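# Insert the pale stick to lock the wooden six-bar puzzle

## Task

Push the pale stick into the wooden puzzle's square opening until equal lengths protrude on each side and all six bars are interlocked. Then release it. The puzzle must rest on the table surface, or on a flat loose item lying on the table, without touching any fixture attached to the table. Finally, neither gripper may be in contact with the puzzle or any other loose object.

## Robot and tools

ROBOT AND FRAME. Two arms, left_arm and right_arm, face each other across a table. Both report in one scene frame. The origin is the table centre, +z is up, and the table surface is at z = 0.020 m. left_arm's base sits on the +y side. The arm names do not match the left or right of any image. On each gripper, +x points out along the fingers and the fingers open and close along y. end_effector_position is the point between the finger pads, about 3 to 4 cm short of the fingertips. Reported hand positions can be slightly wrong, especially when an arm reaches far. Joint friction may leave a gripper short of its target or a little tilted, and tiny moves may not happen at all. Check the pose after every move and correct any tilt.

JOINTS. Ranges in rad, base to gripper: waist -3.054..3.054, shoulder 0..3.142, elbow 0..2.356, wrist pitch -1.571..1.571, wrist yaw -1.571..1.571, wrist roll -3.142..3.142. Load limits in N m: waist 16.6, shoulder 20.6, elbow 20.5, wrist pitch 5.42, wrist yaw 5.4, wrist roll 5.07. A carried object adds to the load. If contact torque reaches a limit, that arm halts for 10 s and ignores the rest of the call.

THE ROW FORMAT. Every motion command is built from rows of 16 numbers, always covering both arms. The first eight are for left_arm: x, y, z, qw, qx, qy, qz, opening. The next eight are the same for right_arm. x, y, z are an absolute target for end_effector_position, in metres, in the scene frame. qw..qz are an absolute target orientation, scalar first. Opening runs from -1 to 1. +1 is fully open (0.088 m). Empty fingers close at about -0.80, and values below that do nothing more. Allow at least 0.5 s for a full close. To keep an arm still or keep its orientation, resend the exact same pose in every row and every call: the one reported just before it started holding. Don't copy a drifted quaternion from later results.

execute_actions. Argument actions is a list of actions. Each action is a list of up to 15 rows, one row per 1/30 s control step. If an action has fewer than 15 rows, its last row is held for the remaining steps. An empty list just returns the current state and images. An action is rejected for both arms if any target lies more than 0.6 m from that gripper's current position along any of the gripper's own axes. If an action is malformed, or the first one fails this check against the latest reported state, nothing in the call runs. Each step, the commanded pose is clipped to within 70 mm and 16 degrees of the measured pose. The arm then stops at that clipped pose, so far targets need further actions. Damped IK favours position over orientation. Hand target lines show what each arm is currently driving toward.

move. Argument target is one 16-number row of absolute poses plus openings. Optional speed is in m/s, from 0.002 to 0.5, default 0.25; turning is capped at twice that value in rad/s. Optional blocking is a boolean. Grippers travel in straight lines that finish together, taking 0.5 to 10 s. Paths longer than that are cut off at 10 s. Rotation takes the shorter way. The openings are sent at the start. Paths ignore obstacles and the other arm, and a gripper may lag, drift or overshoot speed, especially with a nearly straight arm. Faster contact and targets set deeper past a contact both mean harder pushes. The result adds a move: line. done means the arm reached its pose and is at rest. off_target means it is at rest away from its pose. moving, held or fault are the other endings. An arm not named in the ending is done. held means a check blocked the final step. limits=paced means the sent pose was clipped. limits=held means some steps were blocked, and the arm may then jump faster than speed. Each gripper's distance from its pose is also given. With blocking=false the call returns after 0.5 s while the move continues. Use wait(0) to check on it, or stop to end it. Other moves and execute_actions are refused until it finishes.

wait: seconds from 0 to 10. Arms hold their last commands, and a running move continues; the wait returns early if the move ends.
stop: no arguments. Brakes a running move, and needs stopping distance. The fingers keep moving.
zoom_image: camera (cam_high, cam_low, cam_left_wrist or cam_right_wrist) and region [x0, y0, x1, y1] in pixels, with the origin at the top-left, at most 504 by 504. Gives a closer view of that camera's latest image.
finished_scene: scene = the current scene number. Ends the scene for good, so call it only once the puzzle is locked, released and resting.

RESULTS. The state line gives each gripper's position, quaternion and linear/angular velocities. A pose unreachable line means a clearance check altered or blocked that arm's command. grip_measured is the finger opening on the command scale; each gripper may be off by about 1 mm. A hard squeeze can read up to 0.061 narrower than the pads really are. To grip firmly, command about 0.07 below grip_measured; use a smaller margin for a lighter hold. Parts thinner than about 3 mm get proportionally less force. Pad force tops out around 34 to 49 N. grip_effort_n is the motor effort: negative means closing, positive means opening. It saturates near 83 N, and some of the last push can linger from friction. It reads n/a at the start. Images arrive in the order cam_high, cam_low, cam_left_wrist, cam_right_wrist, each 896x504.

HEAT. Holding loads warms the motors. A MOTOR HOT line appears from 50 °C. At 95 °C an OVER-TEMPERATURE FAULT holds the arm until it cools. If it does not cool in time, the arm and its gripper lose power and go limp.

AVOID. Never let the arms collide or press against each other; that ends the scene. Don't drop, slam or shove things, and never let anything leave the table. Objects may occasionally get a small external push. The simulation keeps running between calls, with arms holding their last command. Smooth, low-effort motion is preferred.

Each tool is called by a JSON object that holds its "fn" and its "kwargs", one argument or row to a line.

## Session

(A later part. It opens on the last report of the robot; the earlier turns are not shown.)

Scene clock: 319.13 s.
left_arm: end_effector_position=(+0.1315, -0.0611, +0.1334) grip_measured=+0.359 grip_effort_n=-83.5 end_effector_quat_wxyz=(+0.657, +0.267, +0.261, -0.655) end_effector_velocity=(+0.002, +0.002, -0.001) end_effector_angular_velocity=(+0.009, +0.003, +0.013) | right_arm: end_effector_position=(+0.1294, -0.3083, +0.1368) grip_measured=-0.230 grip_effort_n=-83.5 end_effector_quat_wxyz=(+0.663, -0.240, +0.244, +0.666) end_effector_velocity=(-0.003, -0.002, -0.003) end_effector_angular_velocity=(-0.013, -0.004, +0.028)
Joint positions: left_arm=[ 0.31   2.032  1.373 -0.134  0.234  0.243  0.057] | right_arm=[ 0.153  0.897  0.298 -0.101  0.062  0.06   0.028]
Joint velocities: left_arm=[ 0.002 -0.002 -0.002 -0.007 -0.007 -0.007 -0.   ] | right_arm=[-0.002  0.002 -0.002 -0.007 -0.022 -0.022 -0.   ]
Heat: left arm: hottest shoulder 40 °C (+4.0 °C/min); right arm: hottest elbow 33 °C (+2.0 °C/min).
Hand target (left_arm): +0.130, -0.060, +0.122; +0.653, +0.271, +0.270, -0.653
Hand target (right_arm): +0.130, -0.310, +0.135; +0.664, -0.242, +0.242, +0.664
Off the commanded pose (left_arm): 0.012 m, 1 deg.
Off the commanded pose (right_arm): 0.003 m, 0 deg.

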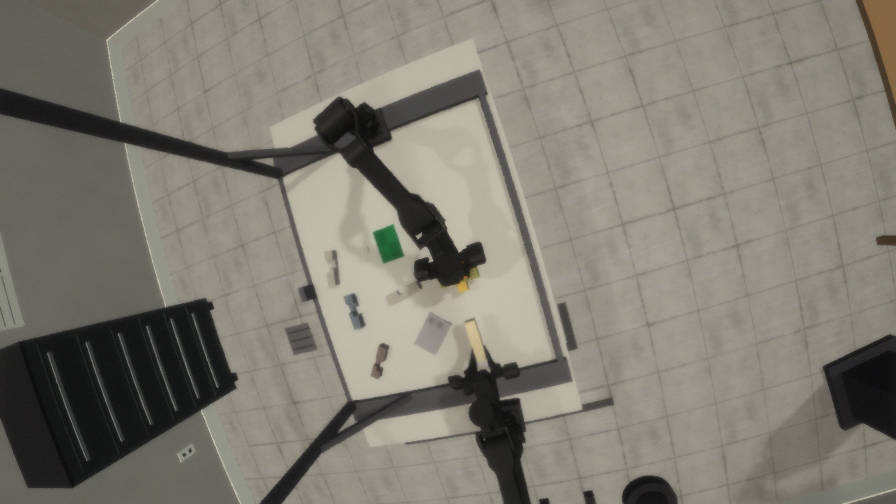

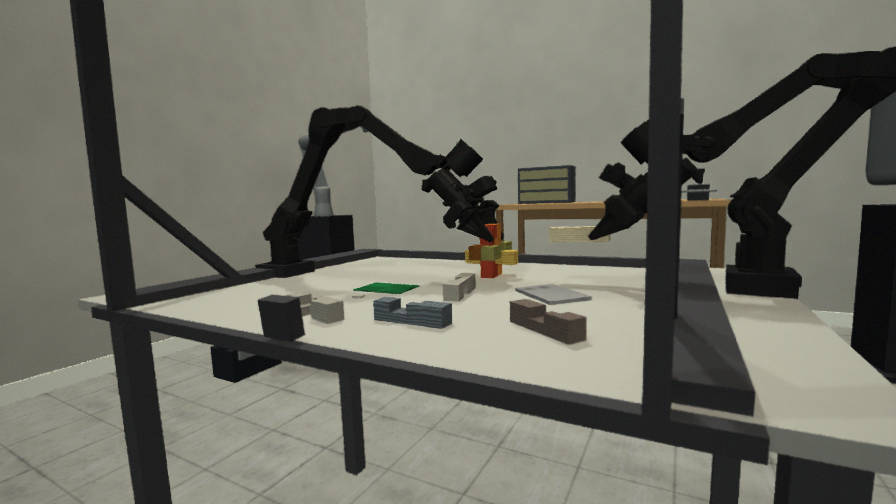

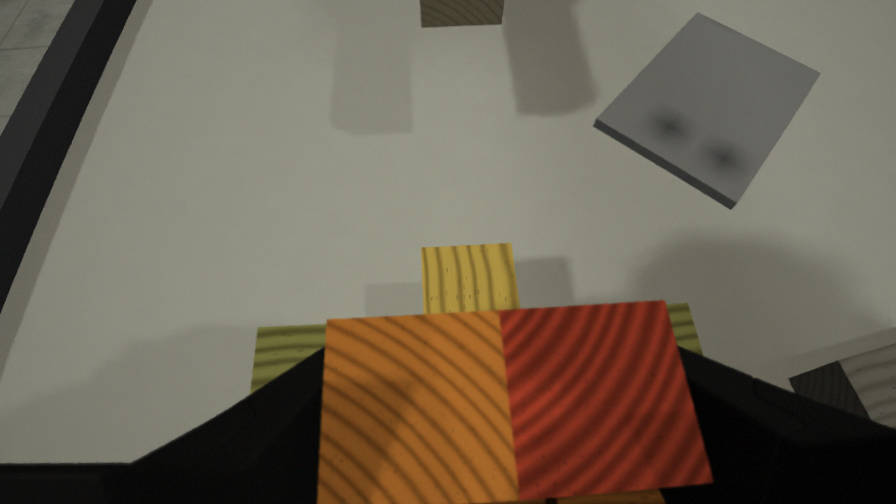

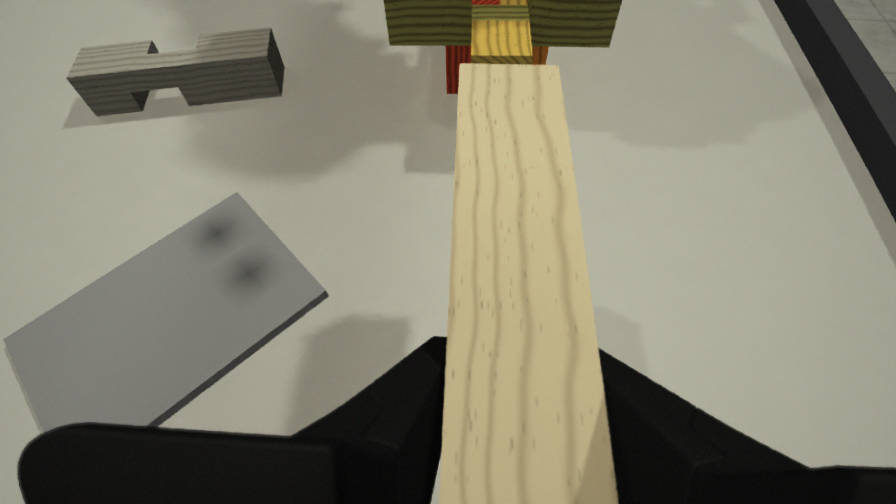

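{"fn": "execute_actions", "kwargs": {
  "actions": [
    [[0.131,-0.061,0.127,0.6533,0.2706,0.2706,-0.6533,0.33,0.130,-0.310,0.135,0.6645,-0.2418,0.2418,0.6645,-0.31],[0.131,-0.061,0.127,0.6533,0.2706,0.2706,-0.6533,0.345,0.130,-0.310,0.135,0.6645,-0.2418,0.2418,0.6645,-0.31],[0.131,-0.061,0.127,0.6533,0.2706,0.2706,-0.6533,0.36,0.130,-0.310,0.135,0.6645,-0.2418,0.2418,0.6645,-0.31],[0.131,-0.061,0.127,0.6533,0.2706,0.2706,-0.6533,0.37,0.130,-0.310,0.135,0.6645,-0.2418,0.2418,0.6645,-0.31],[0.131,-0.061,0.127,0.6533,0.2706,0.2706,-0.6533,0.38,0.130,-0.310,0.135,0.6645,-0.2418,0.2418,0.6645,-0.31],[0.131,-0.061,0.127,0.6533,0.2706,0.2706,-0.6533,0.39,0.130,-0.310,0.135,0.6645,-0.2418,0.2418,0.6645,-0.31],[0.131,-0.061,0.127,0.6533,0.2706,0.2706,-0.6533,0.40,0.130,-0.310,0.135,0.6645,-0.2418,0.2418,0.6645,-0.31],[0.131,-0.061,0.127,0.6533,0.2706,0.2706,-0.6533,0.41,0.130,-0.310,0.135,0.6645,-0.2418,0.2418,0.6645,-0.31],[0.131,-0.061,0.127,0.6533,0.2706,0.2706,-0.6533,0.42,0.130,-0.310,0.135,0.6645,-0.2418,0.2418,0.6645,-0.31],[0.131,-0.061,0.127,0.6533,0.2706,0.2706,-0.6533,0.43,0.130,-0.310,0.135,0.6645,-0.2418,0.2418,0.6645,-0.31],[0.131,-0.061,0.127,0.6533,0.2706,0.2706,-0.6533,0.44,0.130,-0.310,0.135,0.6645,-0.2418,0.2418,0.6645,-0.31],[0.131,-0.061,0.127,0.6533,0.2706,0.2706,-0.6533,0.46,0.130,-0.310,0.135,0.6645,-0.2418,0.2418,0.6645,-0.31],[0.131,-0.061,0.127,0.6533,0.2706,0.2706,-0.6533,0.48,0.130,-0.310,0.135,0.6645,-0.2418,0.2418,0.6645,-0.31],[0.131,-0.061,0.127,0.6533,0.2706,0.2706,-0.6533,0.52,0.130,-0.310,0.135,0.6645,-0.2418,0.2418,0.6645,-0.31],[0.131,-0.061,0.127,0.6533,0.2706,0.2706,-0.6533,0.56,0.130,-0.310,0.135,0.6645,-0.2418,0.2418,0.6645,-0.31]],
    [[0.131,-0.061,0.127,0.6533,0.2706,0.2706,-0.6533,0.75,0.130,-0.310,0.135,0.6645,-0.2418,0.2418,0.6645,-0.31]]
  ]
}}

{"fn": "zoom_image", "kwargs": {
  "camera": "cam_low",
  "region": [450, 200, 530, 290]
}}

Scene clock: 355.47 s.
left_arm: end_effector_position=(+0.1311, -0.0593, +0.1318) grip_measured=+0.746 grip_effort_n=14.7 end_effector_quat_wxyz=(+0.655, +0.269, +0.266, -0.654) end_effector_velocity=(-0.001, +0.003, -0.003) end_effector_angular_velocity=(+0.013, -0.006, -0.003) | right_arm: end_effector_position=(+0.1294, -0.3083, +0.1368) grip_measured=-0.230 grip_effort_n=-83.5 end_effector_quat_wxyz=(+0.663, -0.240, +0.244, +0.666) end_effector_velocity=(-0.000, -0.002, -0.002) end_effector_angular_velocity=(-0.008, -0.002, +0.008)
Joint positions: left_arm=[ 0.311  2.032  1.374 -0.148  0.234  0.243  0.076] | right_arm=[ 0.153  0.897  0.298 -0.101  0.062  0.06   0.028]
Joint velocities: left_arm=[-0.002 -0.002 -0.007 -0.007 -0.007  0.007  0.   ] | right_arm=[-0.002 -0.002 -0.002 -0.007 -0.007 -0.007  0.   ]
Heat: left arm: hottest shoulder 39 °C (+0.0 °C/min); right arm: hottest wrist pitch 35 °C (+3.0 °C/min).
Hand target (left_arm): +0.131, -0.061, +0.127; +0.653, +0.271, +0.271, -0.653
Hand target (right_arm): +0.130, -0.310, +0.135; +0.664, -0.242, +0.242, +0.664
Off the commanded pose (left_arm): 0.005 m, 1 deg.
Off the commanded pose (right_arm): 0.003 m, 0 deg.

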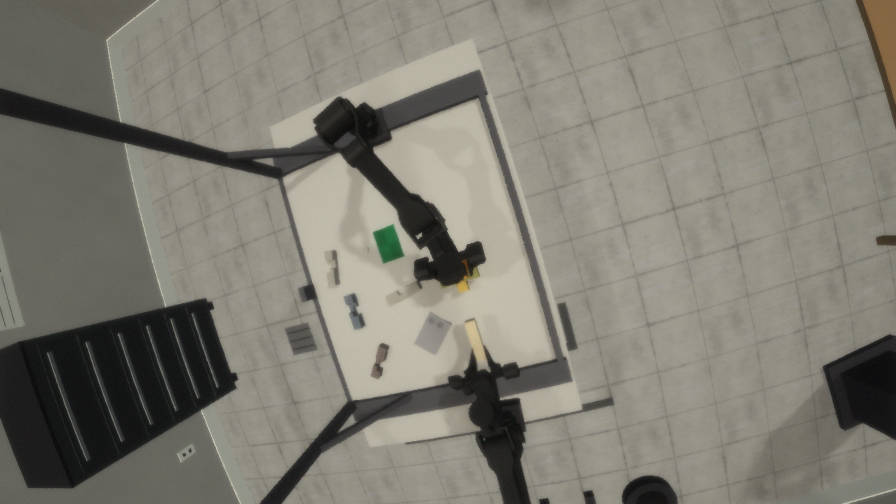

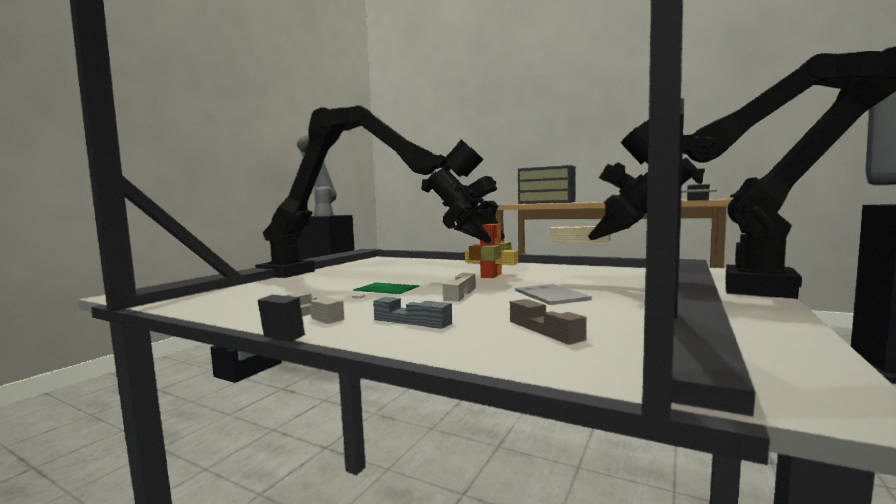

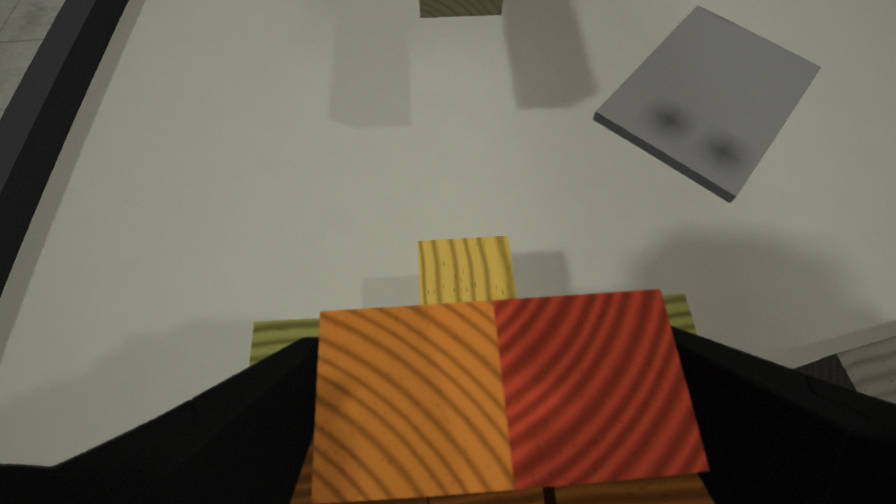

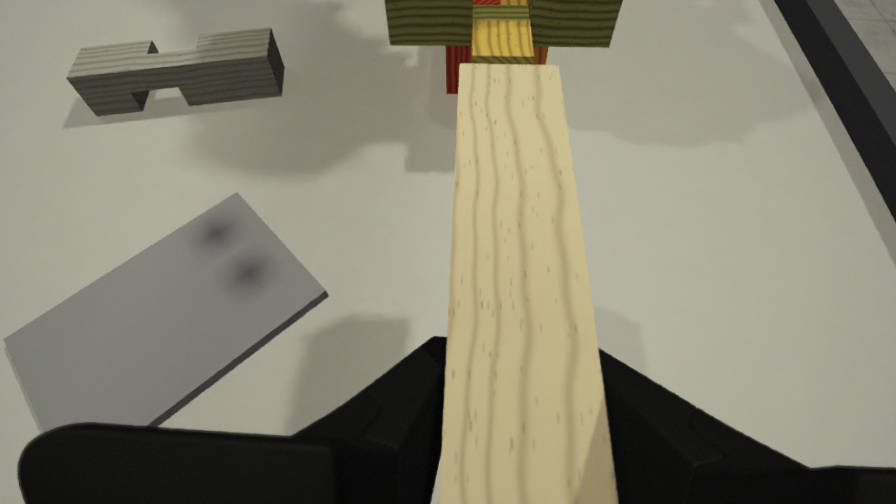

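Region (450, 200, 530, 290) of cam_low's 896x504 image, scaled by 5.600, with more detail than that image has.

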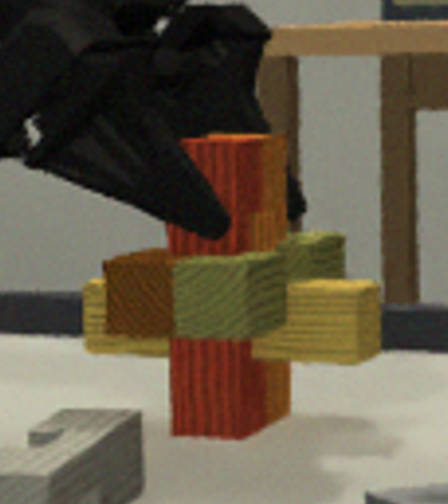

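{"fn": "move", "kwargs": {
  "target": [0.131,-0.010,0.139, 0.6533,0.2706,0.2706,-0.6533, 0.75, 0.133,-0.245,0.134, 0.6645,-0.2418,0.2418,0.6645, -0.31],
  "speed": 0.06
}}

{"fn": "zoom_image", "kwargs": {
  "camera": "cam_low",
  "region": [440, 190, 600, 290]
}}

Scene clock: 370.53 s.
left_arm: end_effector_position=(+0.1311, -0.0127, +0.1356) grip_measured=+0.747 grip_effort_n=14.7 end_effector_quat_wxyz=(+0.653, +0.271, +0.275, -0.652) end_effector_velocity=(+0.000, +0.005, -0.003) end_effector_angular_velocity=(+0.026, -0.002, +0.018) | right_arm: end_effector_position=(+0.1330, -0.2495, +0.1297) grip_measured=-0.230 grip_effort_n=-83.5 end_effector_quat_wxyz=(+0.664, -0.246, +0.246, +0.662) end_effector_velocity=(+0.002, -0.001, -0.002) end_effector_angular_velocity=(-0.012, -0.011, -0.003)
Joint positions: left_arm=[ 0.352  1.881  1.187 -0.136  0.261  0.269  0.076] | right_arm=[0.116 1.268 0.443 0.114 0.042 0.033 0.028]
Joint velocities: left_arm=[-0.002 -0.007 -0.007 -0.022 -0.022 -0.007  0.   ] | right_arm=[-0.002  0.007  0.002 -0.007  0.007 -0.007 -0.   ]
Heat: left arm: hottest shoulder 40 °C (+1.0 °C/min); right arm: hottest wrist pitch 35 °C (+2.0 °C/min).
Hand target (left_arm): +0.131, -0.010, +0.139; +0.653, +0.270, +0.271, -0.653
Hand target (right_arm): +0.133, -0.245, +0.134; +0.664, -0.242, +0.242, +0.665
Off the commanded pose (left_arm): 0.004 m, 1 deg.
Off the commanded pose (right_arm): 0.006 m, 1 deg.
move: done

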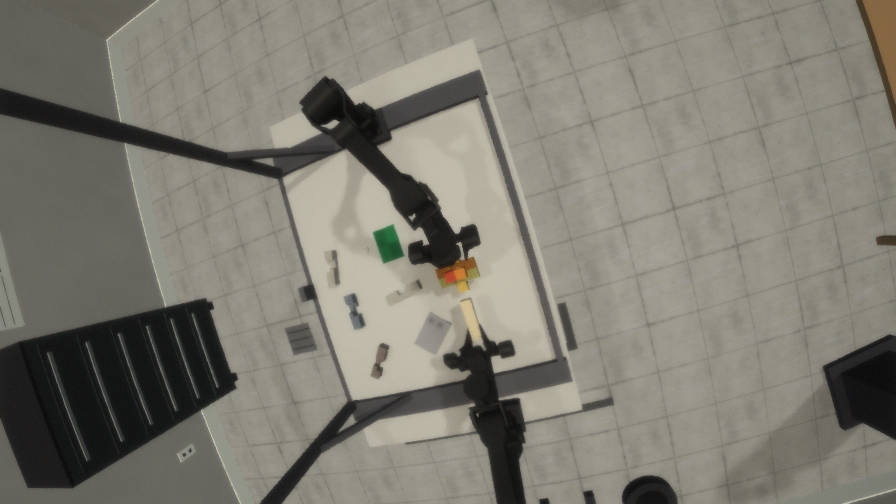

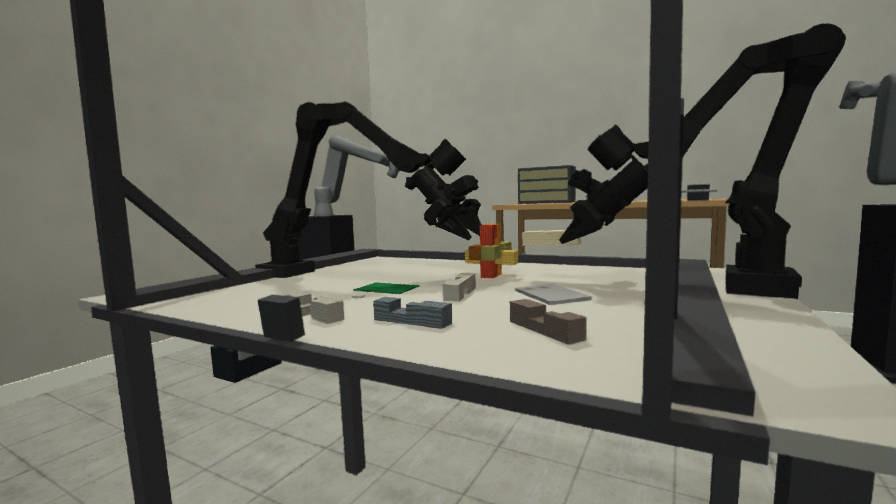

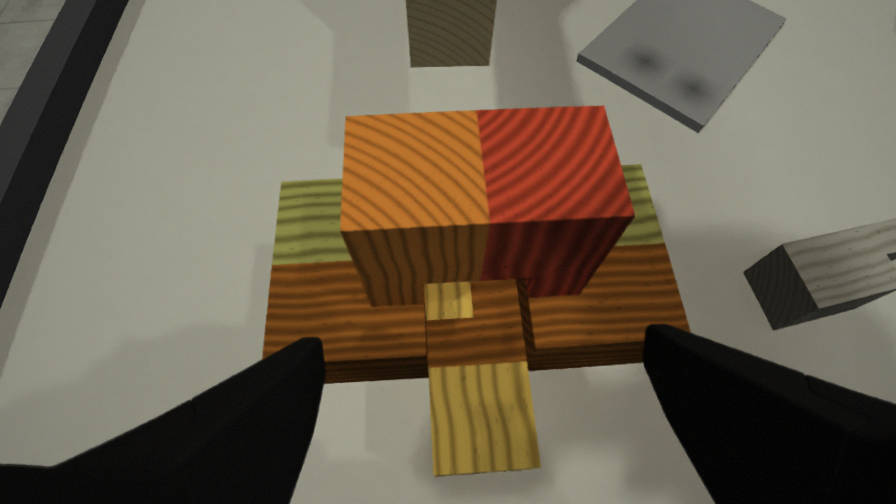

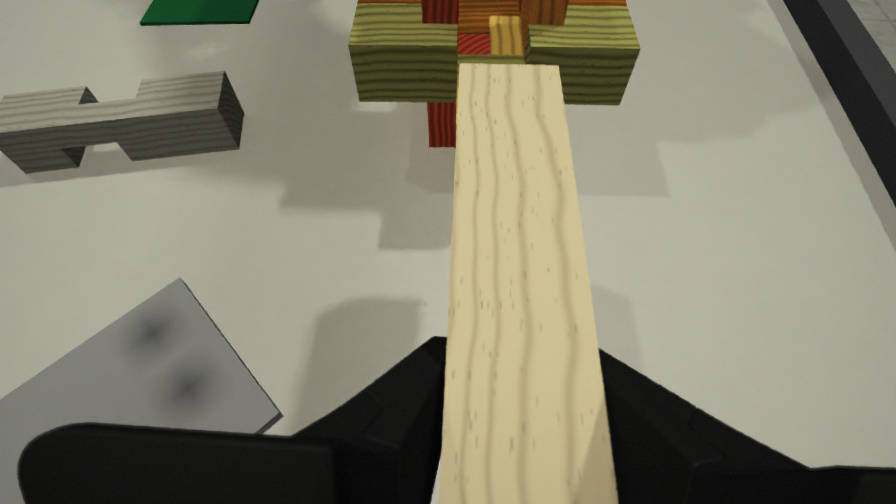

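Region (440, 190, 600, 290) of cam_low's 896x504 image, scaled by 3.150, with more detail than that image has; it fills the top 315 rows of this view, and the rest is white.

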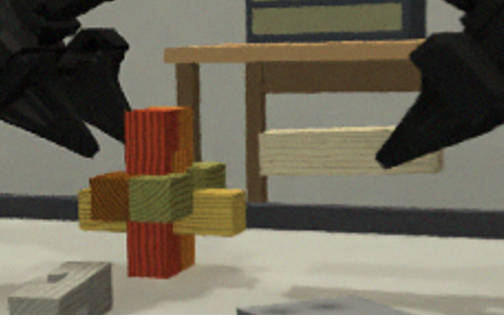

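{"fn": "zoom_image", "kwargs": {
  "camera": "cam_right_wrist",
  "region": [420, 0, 600, 160]
}}

Region (420, 0, 600, 160) of cam_right_wrist's 896x504 image, scaled by 2.800, with more detail than that image has.

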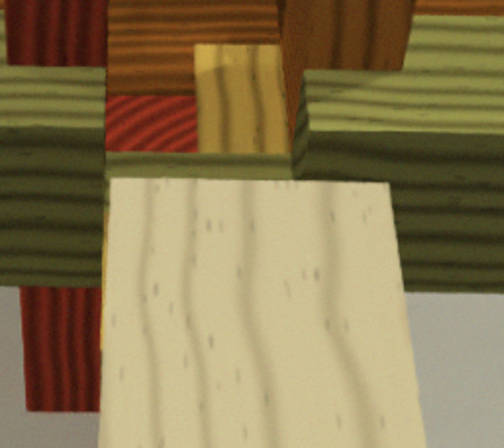

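{"fn": "zoom_image", "kwargs": {
  "camera": "cam_low",
  "region": [490, 215, 590, 275]
}}

Region (490, 215, 590, 275) of cam_low's 896x504 image, scaled by 5.040, with more detail than that image has; it fills the top 302 rows of this view, and the rest is white.

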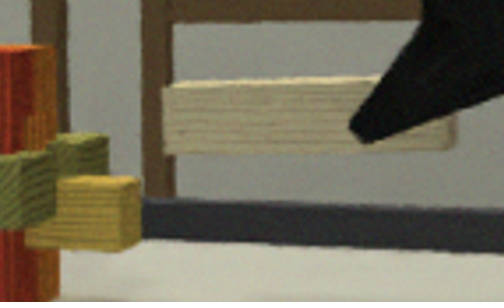

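{"fn": "zoom_image", "kwargs": {
  "camera": "cam_left_wrist",
  "region": [330, 0, 630, 140]
}}

Region (330, 0, 630, 140) of cam_left_wrist's 896x504 image, scaled by 1.680, with more detail than that image has; it fills the top 235 rows of this view, and the rest is white.

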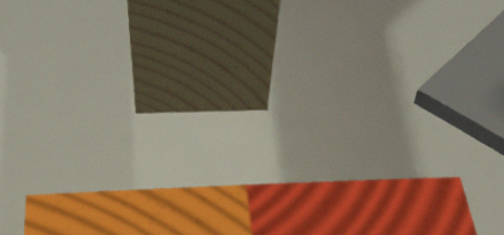

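{"fn": "move", "kwargs": {
  "target": [0.131,-0.002,0.106, 0.6533,0.2706,0.2706,-0.6533, 0.75, 0.1335,-0.207,0.134, 0.6619,-0.2299,0.2305,0.6752, -0.31],
  "speed": 0.04
}}

{"fn": "zoom_image", "kwargs": {
  "camera": "cam_low",
  "region": [450, 205, 575, 285]
}}

Scene clock: 426.43 s.
left_arm: end_effector_position=(+0.1312, -0.0050, +0.1172) grip_measured=+0.747 grip_effort_n=14.7 end_effector_quat_wxyz=(+0.658, +0.266, +0.261, -0.654) end_effector_velocity=(-0.001, +0.001, +0.001) end_effector_angular_velocity=(+0.004, +0.001, +0.008) | right_arm: end_effector_position=(+0.1334, -0.2115, +0.1305) grip_measured=-0.230 grip_effort_n=-83.5 end_effector_quat_wxyz=(+0.662, -0.234, +0.234, +0.673) end_effector_velocity=(-0.000, +0.002, +0.001) end_effector_angular_velocity=(+0.007, -0.001, +0.008)
Joint positions: left_arm=[ 0.36   1.883  1.085 -0.001  0.267  0.276  0.076] | right_arm=[0.096 1.437 0.539 0.224 0.009 0.014 0.028]
Joint velocities: left_arm=[-0.002 -0.007 -0.002 -0.007 -0.007 -0.007 -0.   ] | right_arm=[-0.002  0.002  0.002  0.007 -0.007 -0.007 -0.   ]
Heat: left arm: hottest shoulder 44 °C (+5.0 °C/min); right arm: hottest elbow 38 °C (+3.0 °C/min).
Hand target (left_arm): +0.131, -0.001, +0.106; +0.653, +0.271, +0.271, -0.653
Hand target (right_arm): +0.133, -0.207, +0.134; +0.662, -0.230, +0.231, +0.675
Off the commanded pose (left_arm): 0.012 m, 1 deg.
Off the commanded pose (right_arm): 0.006 m, 1 deg.
move: off_target (left_arm)

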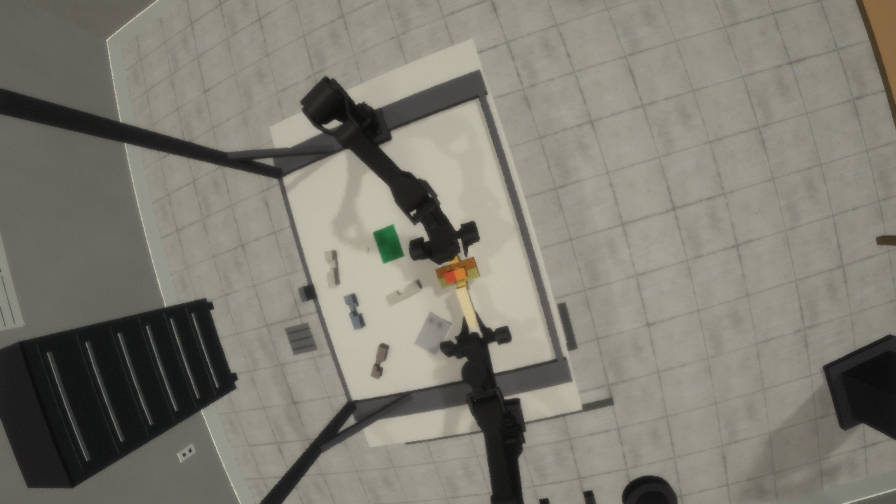

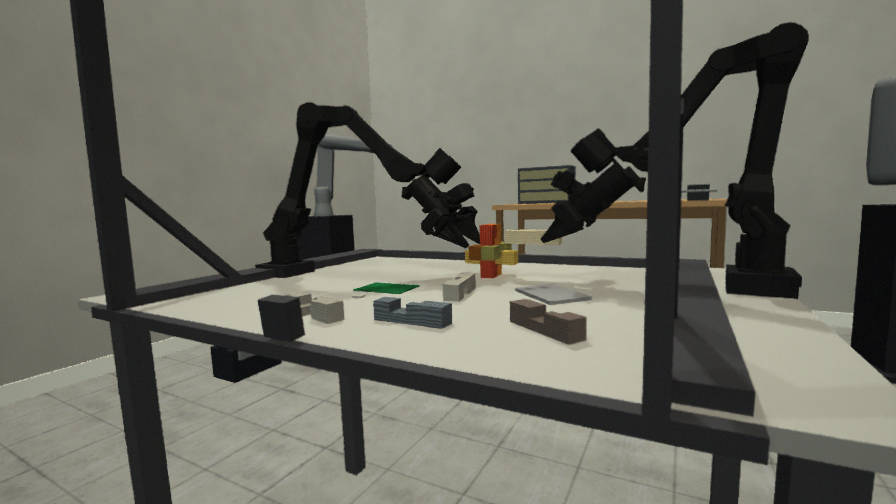

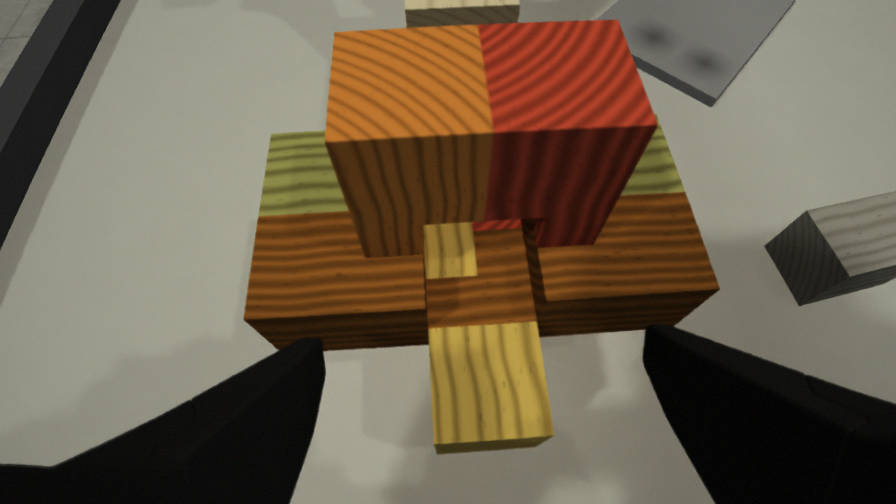

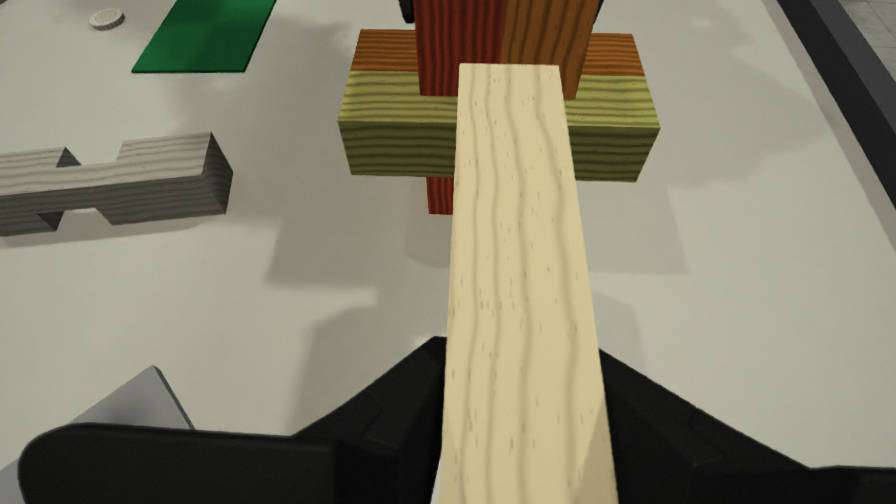

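Region (450, 205, 575, 285) of cam_low's 896x504 image, scaled by 4.032, with more detail than that image has; it fills the top 323 rows of this view, and the rest is white.

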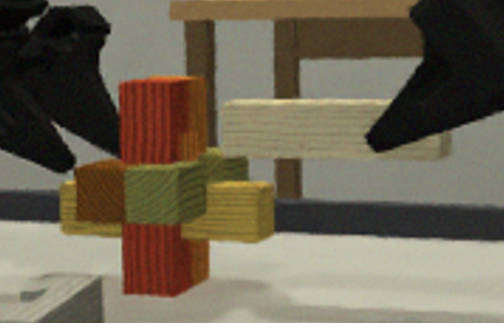

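{"fn": "move", "kwargs": {
  "target": [0.131,-0.002,0.099, 0.6533,0.2706,0.2706,-0.6533, 0.75, 0.1335,-0.207,0.114, 0.6619,-0.2267,0.2267,0.6776, -0.31],
  "speed": 0.03
}}

{"fn": "zoom_image", "kwargs": {
  "camera": "cam_low",
  "region": [450, 205, 575, 285]
}}

{"fn": "zoom_image", "kwargs": {
  "camera": "cam_right_wrist",
  "region": [420, 0, 600, 160]
}}

Scene clock: 434.53 s.
left_arm: end_effector_position=(+0.1314, -0.0050, +0.1098) grip_measured=+0.747 grip_effort_n=14.7 end_effector_quat_wxyz=(+0.658, +0.266, +0.261, -0.654) end_effector_velocity=(+0.000, -0.001, +0.001) end_effector_angular_velocity=(-0.005, -0.023, -0.013) | right_arm: end_effector_position=(+0.1332, -0.2040, +0.1197) grip_measured=-0.230 grip_effort_n=-83.5 end_effector_quat_wxyz=(+0.665, -0.222, +0.222, +0.678) end_effector_velocity=(-0.000, -0.002, -0.002) end_effector_angular_velocity=(-0.017, +0.010, -0.001)
Joint positions: left_arm=[0.36  1.899 1.073 0.027 0.267 0.276 0.076] | right_arm=[0.094 1.509 0.513 0.356 0.004 0.011 0.028]
Joint velocities: left_arm=[-0.002 -0.002 -0.002  0.007 -0.007  0.022 -0.   ] | right_arm=[-0.002 -0.002  0.002 -0.022 -0.007  0.007 -0.   ]
Heat: left arm: hottest shoulder 43 °C (+3.0 °C/min); right arm: hottest elbow 38 °C (+3.0 °C/min).
Hand target (left_arm): +0.131, -0.002, +0.099; +0.653, +0.271, +0.271, -0.653
Hand target (right_arm): +0.133, -0.207, +0.114; +0.662, -0.227, +0.227, +0.678
Off the commanded pose (left_arm): 0.011 m, 1 deg.
Off the commanded pose (right_arm): 0.006 m, 1 deg.
move: off_target (left_arm)

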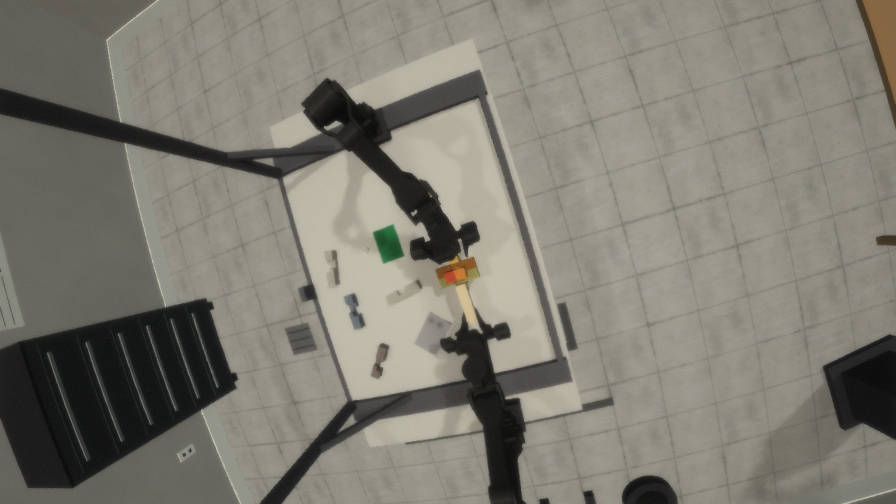

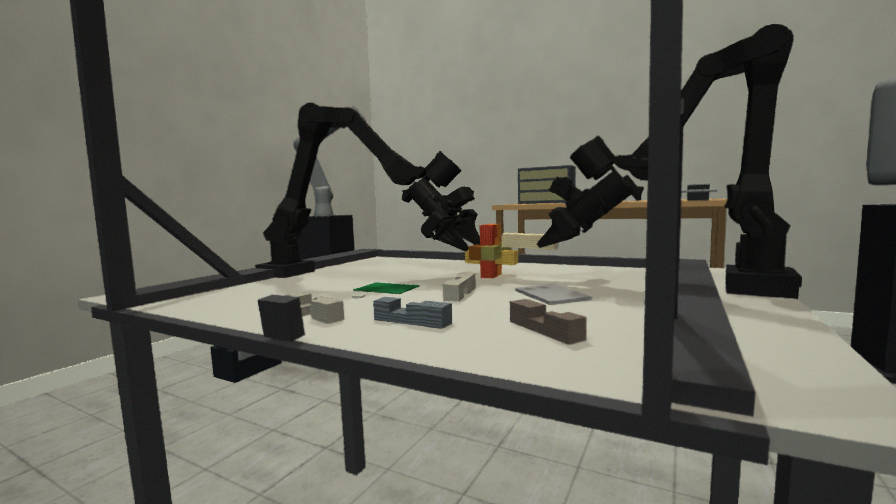

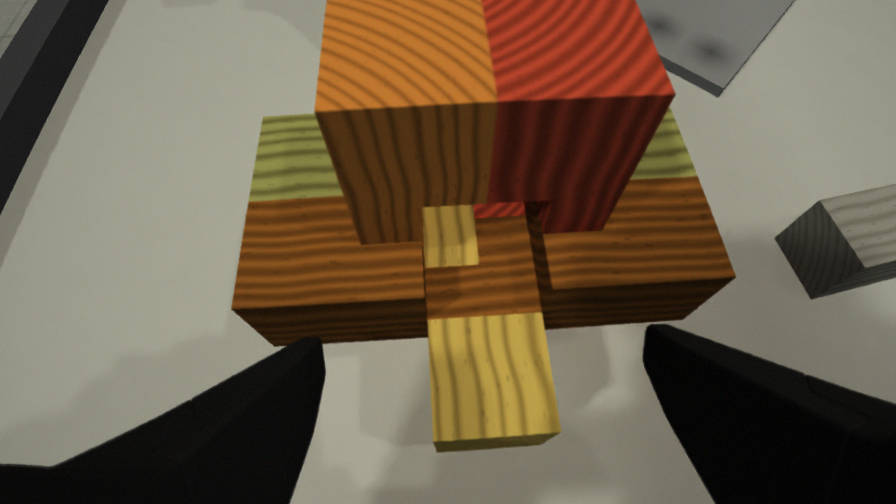

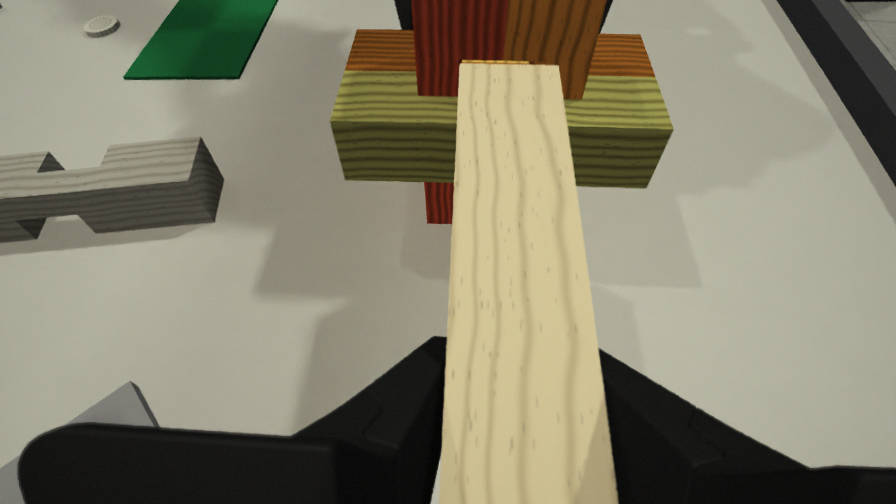

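Region (450, 205, 575, 285) of cam_low's 896x504 image, scaled by 4.032, with more detail than that image has; it fills the top 323 rows of this view, and the rest is white.

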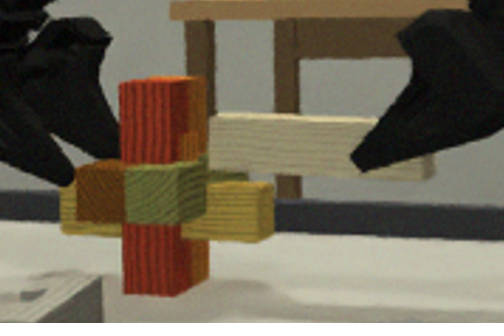

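Region (420, 0, 600, 160) of cam_right_wrist's 896x504 image, scaled by 2.800, with more detail than that image has.

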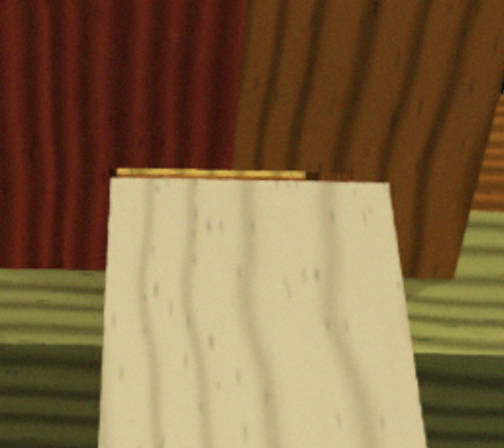

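{"fn": "move", "kwargs": {
  "target": [0.131,-0.014,0.107, 0.6533,0.2706,0.2706,-0.6533, 0.75, 0.1335,-0.213,0.114, 0.6591,-0.2350,0.2347,0.6747, -0.31],
  "speed": 0.012
}}

{"fn": "zoom_image", "kwargs": {
  "camera": "cam_low",
  "region": [450, 205, 575, 285]
}}

Scene clock: 448.27 s.
left_arm: end_effector_position=(+0.1313, -0.0114, +0.1115) grip_measured=+0.747 grip_effort_n=14.7 end_effector_quat_wxyz=(+0.654, +0.269, +0.266, -0.655) end_effector_velocity=(-0.003, +0.001, -0.001) end_effector_angular_velocity=(+0.005, +0.002, -0.013) | right_arm: end_effector_position=(+0.1333, -0.2100, +0.1147) grip_measured=-0.230 grip_effort_n=-83.5 end_effector_quat_wxyz=(+0.661, -0.234, +0.234, +0.674) end_effector_velocity=(-0.000, -0.001, +0.000) end_effector_angular_velocity=(-0.003, +0.010, -0.001)
Joint positions: left_arm=[ 0.354  1.918  1.118 -0.012  0.266  0.276  0.076] | right_arm=[0.094 1.499 0.511 0.313 0.004 0.011 0.028]
Joint velocities: left_arm=[-0.002 -0.002 -0.002 -0.007  0.007  0.007 -0.   ] | right_arm=[-0.002 -0.007 -0.002 -0.007 -0.007  0.007 -0.   ]
Heat: left arm: hottest shoulder 41 °C (-1.0 °C/min); right arm: hottest wrist pitch 37 °C (+1.0 °C/min).
Hand target (left_arm): +0.131, -0.014, +0.107; +0.653, +0.271, +0.270, -0.653
Hand target (right_arm): +0.134, -0.213, +0.114; +0.659, -0.235, +0.235, +0.675
Off the commanded pose (left_arm): 0.005 m, 1 deg.
Off the commanded pose (right_arm): 0.003 m, 0 deg.
move: done

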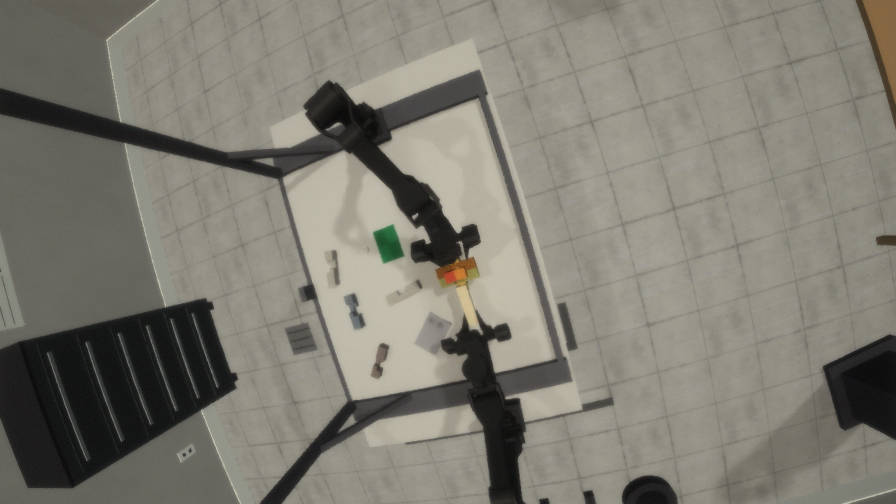

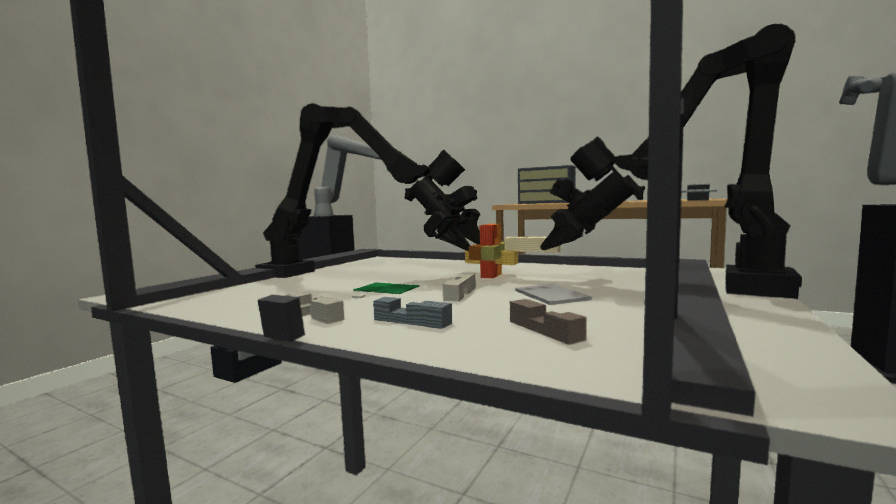

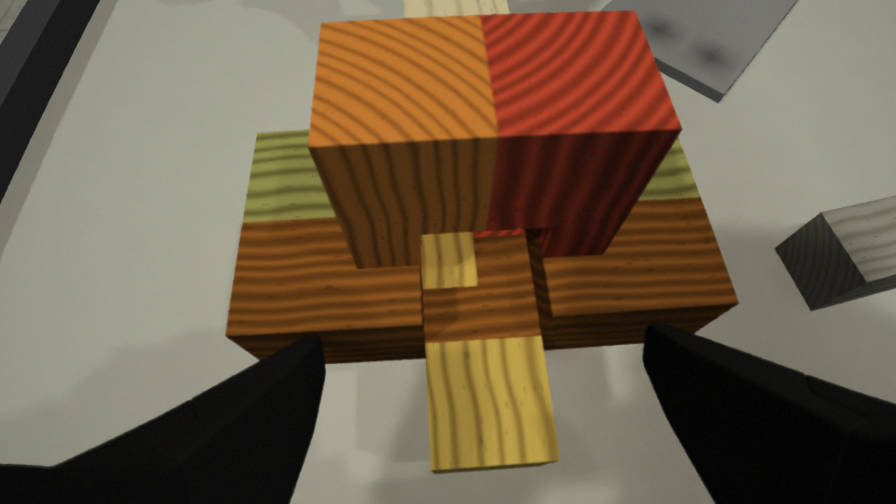

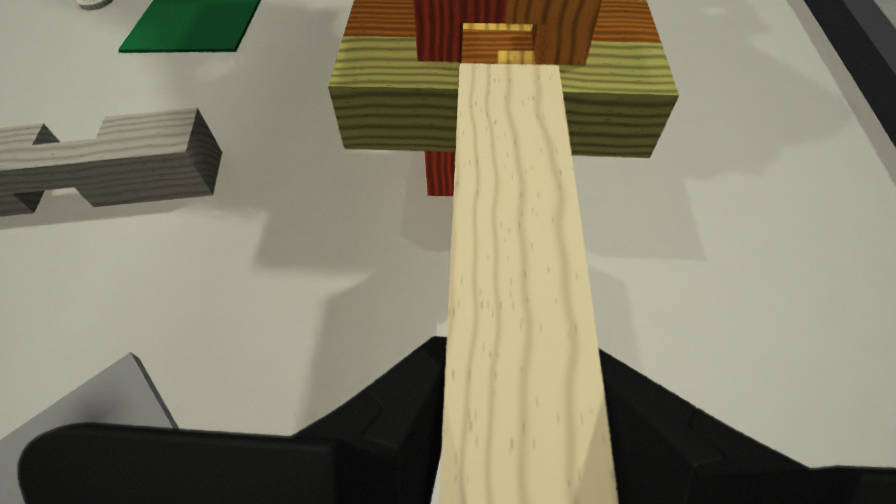

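Region (450, 205, 575, 285) of cam_low's 896x504 image, scaled by 4.032, with more detail than that image has; it fills the top 323 rows of this view, and the rest is white.

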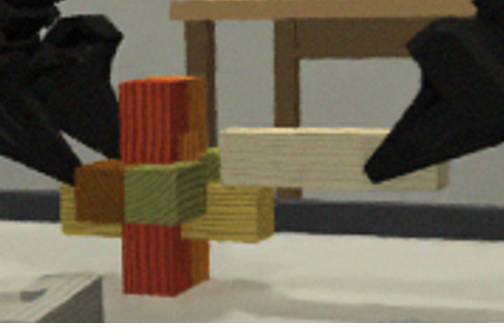

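{"fn": "zoom_image", "kwargs": {
  "camera": "cam_right_wrist",
  "region": [430, 0, 590, 120]
}}

Region (430, 0, 590, 120) of cam_right_wrist's 896x504 image, scaled by 3.150, with more detail than that image has; it fills the top 378 rows of this view, and the rest is white.

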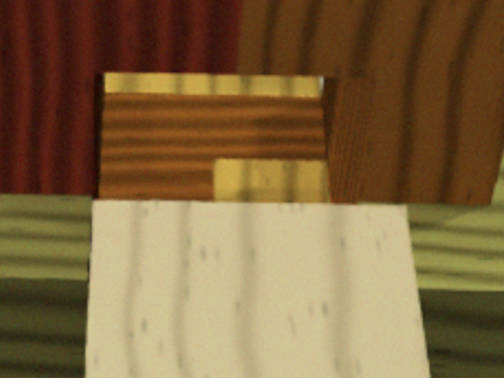

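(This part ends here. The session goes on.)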